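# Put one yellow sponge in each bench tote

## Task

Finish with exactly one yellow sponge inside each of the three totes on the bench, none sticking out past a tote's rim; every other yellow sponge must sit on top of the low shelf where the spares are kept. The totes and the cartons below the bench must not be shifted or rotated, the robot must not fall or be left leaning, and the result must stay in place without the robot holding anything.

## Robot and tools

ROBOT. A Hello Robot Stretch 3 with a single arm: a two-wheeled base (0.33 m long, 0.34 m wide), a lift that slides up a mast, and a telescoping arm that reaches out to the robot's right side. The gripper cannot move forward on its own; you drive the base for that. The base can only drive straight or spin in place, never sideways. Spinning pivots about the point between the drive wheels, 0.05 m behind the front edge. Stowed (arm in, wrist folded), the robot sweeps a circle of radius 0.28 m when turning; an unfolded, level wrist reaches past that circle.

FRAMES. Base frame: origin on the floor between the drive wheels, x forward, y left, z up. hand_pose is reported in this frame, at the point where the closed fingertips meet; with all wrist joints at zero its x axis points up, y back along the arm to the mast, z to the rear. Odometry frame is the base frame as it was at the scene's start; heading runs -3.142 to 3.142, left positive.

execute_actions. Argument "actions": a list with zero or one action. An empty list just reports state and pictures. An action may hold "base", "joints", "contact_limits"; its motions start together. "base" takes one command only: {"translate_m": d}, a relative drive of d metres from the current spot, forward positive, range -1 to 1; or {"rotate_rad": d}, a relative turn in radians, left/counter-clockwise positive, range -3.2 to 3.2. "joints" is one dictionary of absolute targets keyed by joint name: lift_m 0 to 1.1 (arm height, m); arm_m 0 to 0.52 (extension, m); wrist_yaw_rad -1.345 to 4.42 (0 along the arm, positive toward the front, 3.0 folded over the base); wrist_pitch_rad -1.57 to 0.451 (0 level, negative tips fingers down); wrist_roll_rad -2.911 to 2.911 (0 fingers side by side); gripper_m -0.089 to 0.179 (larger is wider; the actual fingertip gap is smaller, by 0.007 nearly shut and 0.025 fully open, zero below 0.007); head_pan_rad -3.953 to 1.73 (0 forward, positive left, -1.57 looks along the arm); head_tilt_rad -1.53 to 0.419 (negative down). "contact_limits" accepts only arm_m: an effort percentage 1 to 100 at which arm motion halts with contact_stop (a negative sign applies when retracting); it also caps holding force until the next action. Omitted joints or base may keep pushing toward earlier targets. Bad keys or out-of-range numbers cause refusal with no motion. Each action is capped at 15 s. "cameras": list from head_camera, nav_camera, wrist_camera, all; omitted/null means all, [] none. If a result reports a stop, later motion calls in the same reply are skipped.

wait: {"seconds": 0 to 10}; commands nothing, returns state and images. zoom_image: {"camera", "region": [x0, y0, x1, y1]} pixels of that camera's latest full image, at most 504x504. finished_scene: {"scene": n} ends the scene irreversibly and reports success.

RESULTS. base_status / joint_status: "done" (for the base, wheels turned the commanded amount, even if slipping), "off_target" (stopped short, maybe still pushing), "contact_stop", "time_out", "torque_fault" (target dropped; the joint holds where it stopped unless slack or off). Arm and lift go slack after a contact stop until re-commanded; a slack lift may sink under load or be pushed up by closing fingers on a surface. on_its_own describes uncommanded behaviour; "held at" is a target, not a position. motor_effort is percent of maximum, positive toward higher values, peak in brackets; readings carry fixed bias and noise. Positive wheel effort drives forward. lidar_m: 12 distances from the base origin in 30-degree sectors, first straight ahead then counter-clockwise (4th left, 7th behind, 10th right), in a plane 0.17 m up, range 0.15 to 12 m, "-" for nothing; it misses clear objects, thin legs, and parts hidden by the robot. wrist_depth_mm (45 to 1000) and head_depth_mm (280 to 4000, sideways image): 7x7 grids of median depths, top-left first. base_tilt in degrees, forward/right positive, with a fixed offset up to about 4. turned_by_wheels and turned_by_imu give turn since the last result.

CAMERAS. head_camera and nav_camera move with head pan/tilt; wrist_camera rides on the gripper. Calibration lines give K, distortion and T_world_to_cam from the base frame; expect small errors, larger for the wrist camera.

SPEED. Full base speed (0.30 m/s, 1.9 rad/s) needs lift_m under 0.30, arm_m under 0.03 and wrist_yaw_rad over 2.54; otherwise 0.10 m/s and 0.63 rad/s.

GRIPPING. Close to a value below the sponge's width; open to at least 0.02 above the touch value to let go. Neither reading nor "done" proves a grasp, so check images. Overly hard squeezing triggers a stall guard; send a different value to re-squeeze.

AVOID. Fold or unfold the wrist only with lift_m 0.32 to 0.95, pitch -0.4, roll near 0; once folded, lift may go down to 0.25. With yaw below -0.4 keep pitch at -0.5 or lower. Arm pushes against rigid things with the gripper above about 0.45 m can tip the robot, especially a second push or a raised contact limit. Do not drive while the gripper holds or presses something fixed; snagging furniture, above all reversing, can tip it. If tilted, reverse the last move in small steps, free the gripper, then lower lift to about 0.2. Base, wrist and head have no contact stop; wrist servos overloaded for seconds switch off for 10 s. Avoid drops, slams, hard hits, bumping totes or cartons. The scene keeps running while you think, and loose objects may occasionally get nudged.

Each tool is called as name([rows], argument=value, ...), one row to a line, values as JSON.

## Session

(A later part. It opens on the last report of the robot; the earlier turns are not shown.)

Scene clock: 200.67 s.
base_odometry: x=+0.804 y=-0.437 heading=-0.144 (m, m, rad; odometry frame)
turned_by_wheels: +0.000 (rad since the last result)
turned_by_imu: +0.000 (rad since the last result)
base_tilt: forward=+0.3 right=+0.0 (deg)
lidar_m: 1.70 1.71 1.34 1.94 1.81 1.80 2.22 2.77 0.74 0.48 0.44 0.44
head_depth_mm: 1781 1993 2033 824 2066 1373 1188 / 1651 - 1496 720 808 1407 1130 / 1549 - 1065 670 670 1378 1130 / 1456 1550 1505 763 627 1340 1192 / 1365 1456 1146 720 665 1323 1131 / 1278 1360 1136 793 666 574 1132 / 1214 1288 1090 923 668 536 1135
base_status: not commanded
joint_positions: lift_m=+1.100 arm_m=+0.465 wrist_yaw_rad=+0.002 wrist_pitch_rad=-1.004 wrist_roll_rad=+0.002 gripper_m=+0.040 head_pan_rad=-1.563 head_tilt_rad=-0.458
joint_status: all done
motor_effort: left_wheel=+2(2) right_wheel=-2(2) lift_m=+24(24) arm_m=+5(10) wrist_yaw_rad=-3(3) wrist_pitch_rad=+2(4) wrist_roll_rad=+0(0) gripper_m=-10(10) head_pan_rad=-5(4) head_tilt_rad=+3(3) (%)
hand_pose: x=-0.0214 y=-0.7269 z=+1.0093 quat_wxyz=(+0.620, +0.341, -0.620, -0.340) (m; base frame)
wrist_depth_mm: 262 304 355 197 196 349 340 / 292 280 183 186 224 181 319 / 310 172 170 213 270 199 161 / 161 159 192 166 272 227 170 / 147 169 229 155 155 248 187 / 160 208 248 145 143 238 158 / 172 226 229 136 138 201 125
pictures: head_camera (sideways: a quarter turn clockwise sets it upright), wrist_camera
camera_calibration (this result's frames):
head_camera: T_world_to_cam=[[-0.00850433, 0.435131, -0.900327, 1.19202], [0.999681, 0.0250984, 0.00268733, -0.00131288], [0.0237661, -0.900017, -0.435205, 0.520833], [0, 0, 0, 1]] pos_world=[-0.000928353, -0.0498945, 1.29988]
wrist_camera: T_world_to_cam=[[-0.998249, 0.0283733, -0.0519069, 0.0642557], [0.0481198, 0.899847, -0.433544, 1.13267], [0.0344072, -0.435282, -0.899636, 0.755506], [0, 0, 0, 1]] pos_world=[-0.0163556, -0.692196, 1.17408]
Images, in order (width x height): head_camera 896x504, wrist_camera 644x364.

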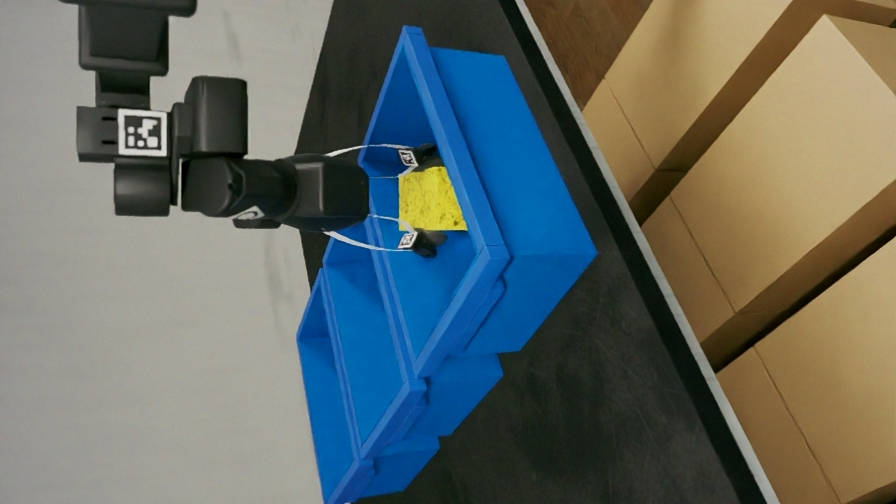

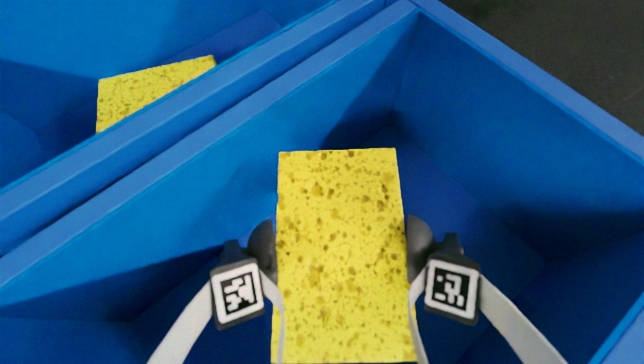

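execute_actions([
  {"joints":{"lift_m":1.055,"arm_m":0.453}},
], cameras=[])

execute_actions([
  {"joints":{"gripper_m":0.09}},
], cameras=[])

execute_actions([
  {"joints":{"lift_m":1.1}},
], cameras=["wrist_camera","head_camera"])

Scene clock: 208.80 s.
base_odometry: x=+0.804 y=-0.437 heading=-0.144 (m, m, rad; odometry frame)
turned_by_wheels: +0.000 (rad since the last result)
turned_by_imu: +0.000 (rad since the last result)
base_tilt: forward=+0.3 right=+0.0 (deg)
lidar_m: 1.69 1.71 1.34 1.95 1.81 1.81 2.22 2.76 0.74 0.48 0.44 0.44
head_depth_mm: 1818 1919 1363 825 2053 1376 1188 / 1678 1811 1364 721 808 1409 1125 / 1555 1635 - 657 669 1371 1133 / 1448 1547 1507 767 626 1340 1193 / 1361 1453 1139 718 666 1323 1134 / 1280 1359 1137 793 666 574 1136 / 1208 1282 1091 921 668 537 1136
base_status: not commanded
joint_positions: lift_m=+1.055 arm_m=+0.453 wrist_yaw_rad=+0.002 wrist_pitch_rad=-1.005 wrist_roll_rad=+0.002 gripper_m=+0.040 head_pan_rad=-1.563 head_tilt_rad=-0.458
joint_status: all done
motor_effort: left_wheel=+2(2) right_wheel=-2(2) lift_m=+14(21) arm_m=-4(2) wrist_yaw_rad=-3(3) wrist_pitch_rad=+2(2) wrist_roll_rad=+0(0) gripper_m=-9(9) head_pan_rad=-4(6) head_tilt_rad=+3(3) (%)
hand_pose: x=-0.0214 y=-0.7153 z=+0.9648 quat_wxyz=(+0.619, +0.341, -0.620, -0.341) (m; base frame)
wrist_depth_mm: 261 139 136 161 201 167 135 / 131 126 147 194 241 185 147 / 118 134 172 231 243 207 163 / 131 155 209 165 224 222 178 / 150 185 217 155 155 210 184 / 173 205 206 146 143 195 136 / 162 193 190 136 138 173 108
pictures: none
No camera images: the call's "cameras" was empty. Leave "cameras" out to get every camera's image.

Scene clock: 209.80 s.
base_odometry: x=+0.804 y=-0.437 heading=-0.144 (m, m, rad; odometry frame)
turned_by_wheels: +0.000 (rad since the last result)
turned_by_imu: +0.000 (rad since the last result)
base_tilt: forward=+0.5 right=+0.2 (deg)
lidar_m: 1.70 1.71 1.34 1.95 1.81 1.81 2.23 2.76 0.74 0.48 0.44 0.44
head_depth_mm: 1822 1920 1359 828 2056 1375 1184 / 1661 1815 1371 719 810 1408 1129 / 1554 1632 - 657 669 1380 1130 / 1453 1561 1506 765 626 1339 1189 / 1370 1446 1146 719 666 1326 1134 / 1284 1361 1138 794 666 575 1129 / 1208 1284 1093 921 667 538 1137
base_status: not commanded
joint_positions: lift_m=+1.055 arm_m=+0.453 wrist_yaw_rad=+0.002 wrist_pitch_rad=-1.005 wrist_roll_rad=+0.002 gripper_m=+0.090 head_pan_rad=-1.563 head_tilt_rad=-0.458
joint_status: all done
motor_effort: left_wheel=+2(1) right_wheel=-2(2) lift_m=+14(14) arm_m=-4(4) wrist_yaw_rad=-4(4) wrist_pitch_rad=+2(2) wrist_roll_rad=+0(0) gripper_m=+1(81) head_pan_rad=-5(5) head_tilt_rad=+3(3) (%)
hand_pose: x=-0.0214 y=-0.7153 z=+0.9648 quat_wxyz=(+0.619, +0.341, -0.620, -0.341) (m; base frame)
wrist_depth_mm: 261 138 136 162 202 166 135 / 131 126 147 194 239 185 147 / 118 134 173 238 246 207 162 / 131 155 210 182 228 222 179 / 150 185 218 169 208 210 184 / 172 204 - 158 159 197 136 / 162 191 191 148 151 168 105
pictures: none
No camera images: the call's "cameras" was empty. Leave "cameras" out to get every camera's image.

Scene clock: 211.03 s.
base_odometry: x=+0.804 y=-0.437 heading=-0.144 (m, m, rad; odometry frame)
turned_by_wheels: +0.000 (rad since the last result)
turned_by_imu: +0.000 (rad since the last result)
base_tilt: forward=+0.4 right=+0.1 (deg)
lidar_m: 1.69 1.71 1.34 1.95 1.81 1.81 2.22 2.76 0.74 0.48 0.44 0.44
head_depth_mm: 1780 1995 2045 825 2056 1374 1190 / 1667 - 1492 716 811 1408 1128 / 1548 - 1061 676 669 1372 1126 / 1463 1550 1511 771 627 1340 1191 / 1361 1453 1144 719 666 1328 1131 / 1278 1361 1137 794 668 575 1135 / 1212 1279 1090 920 669 538 1132
base_status: not commanded
joint_positions: lift_m=+1.100 arm_m=+0.453 wrist_yaw_rad=+0.002 wrist_pitch_rad=-1.005 wrist_roll_rad=+0.002 gripper_m=+0.090 head_pan_rad=-1.563 head_tilt_rad=-0.458
joint_status: all done
motor_effort: left_wheel=+2(2) right_wheel=-2(2) lift_m=+24(26) arm_m=-4(4) wrist_yaw_rad=-3(2) wrist_pitch_rad=+2(3) wrist_roll_rad=+0(0) gripper_m=+0(0) head_pan_rad=-5(5) head_tilt_rad=+3(4) (%)
hand_pose: x=-0.0214 y=-0.7153 z=+1.0092 quat_wxyz=(+0.619, +0.341, -0.620, -0.341) (m; base frame)
wrist_depth_mm: 274 309 352 196 203 342 341 / 302 278 184 195 238 187 317 / 306 173 175 241 292 208 163 / 163 160 210 276 274 237 178 / 150 185 249 216 261 247 184 / 173 226 - 202 233 214 137 / 162 207 230 190 225 168 121
pictures: head_camera (sideways: a quarter turn clockwise sets it upright), wrist_camera
camera_calibration (this result's frames):
head_camera: T_world_to_cam=[[-0.00850428, 0.435131, -0.900327, 1.19202], [0.999681, 0.0250983, 0.00268733, -0.00131288], [0.023766, -0.900017, -0.435205, 0.520833], [0, 0, 0, 1]] pos_world=[-0.000928359, -0.0498945, 1.29988]
wrist_camera: T_world_to_cam=[[-0.998249, 0.0284209, -0.0518795, 0.0639273], [0.0481198, 0.900236, -0.432735, 1.12166], [0.0344051, -0.434473, -0.900027, 0.761429], [0, 0, 0, 1]] pos_world=[-0.0163558, -0.680757, 1.17401]
Images, in order (width x height): head_camera 896x504, wrist_camera 644x364.

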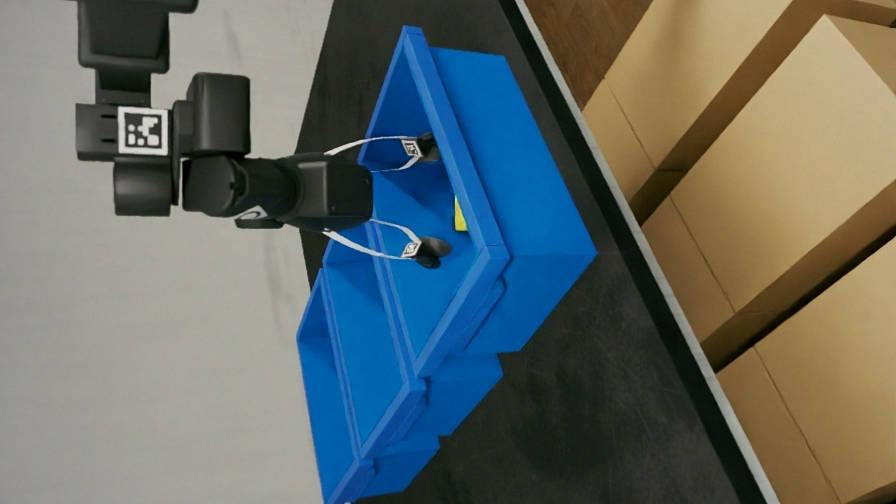

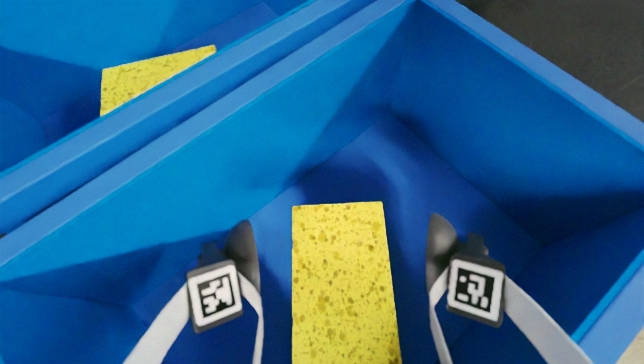

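finished_scene(scene=2)

The scene is finished: the task was done.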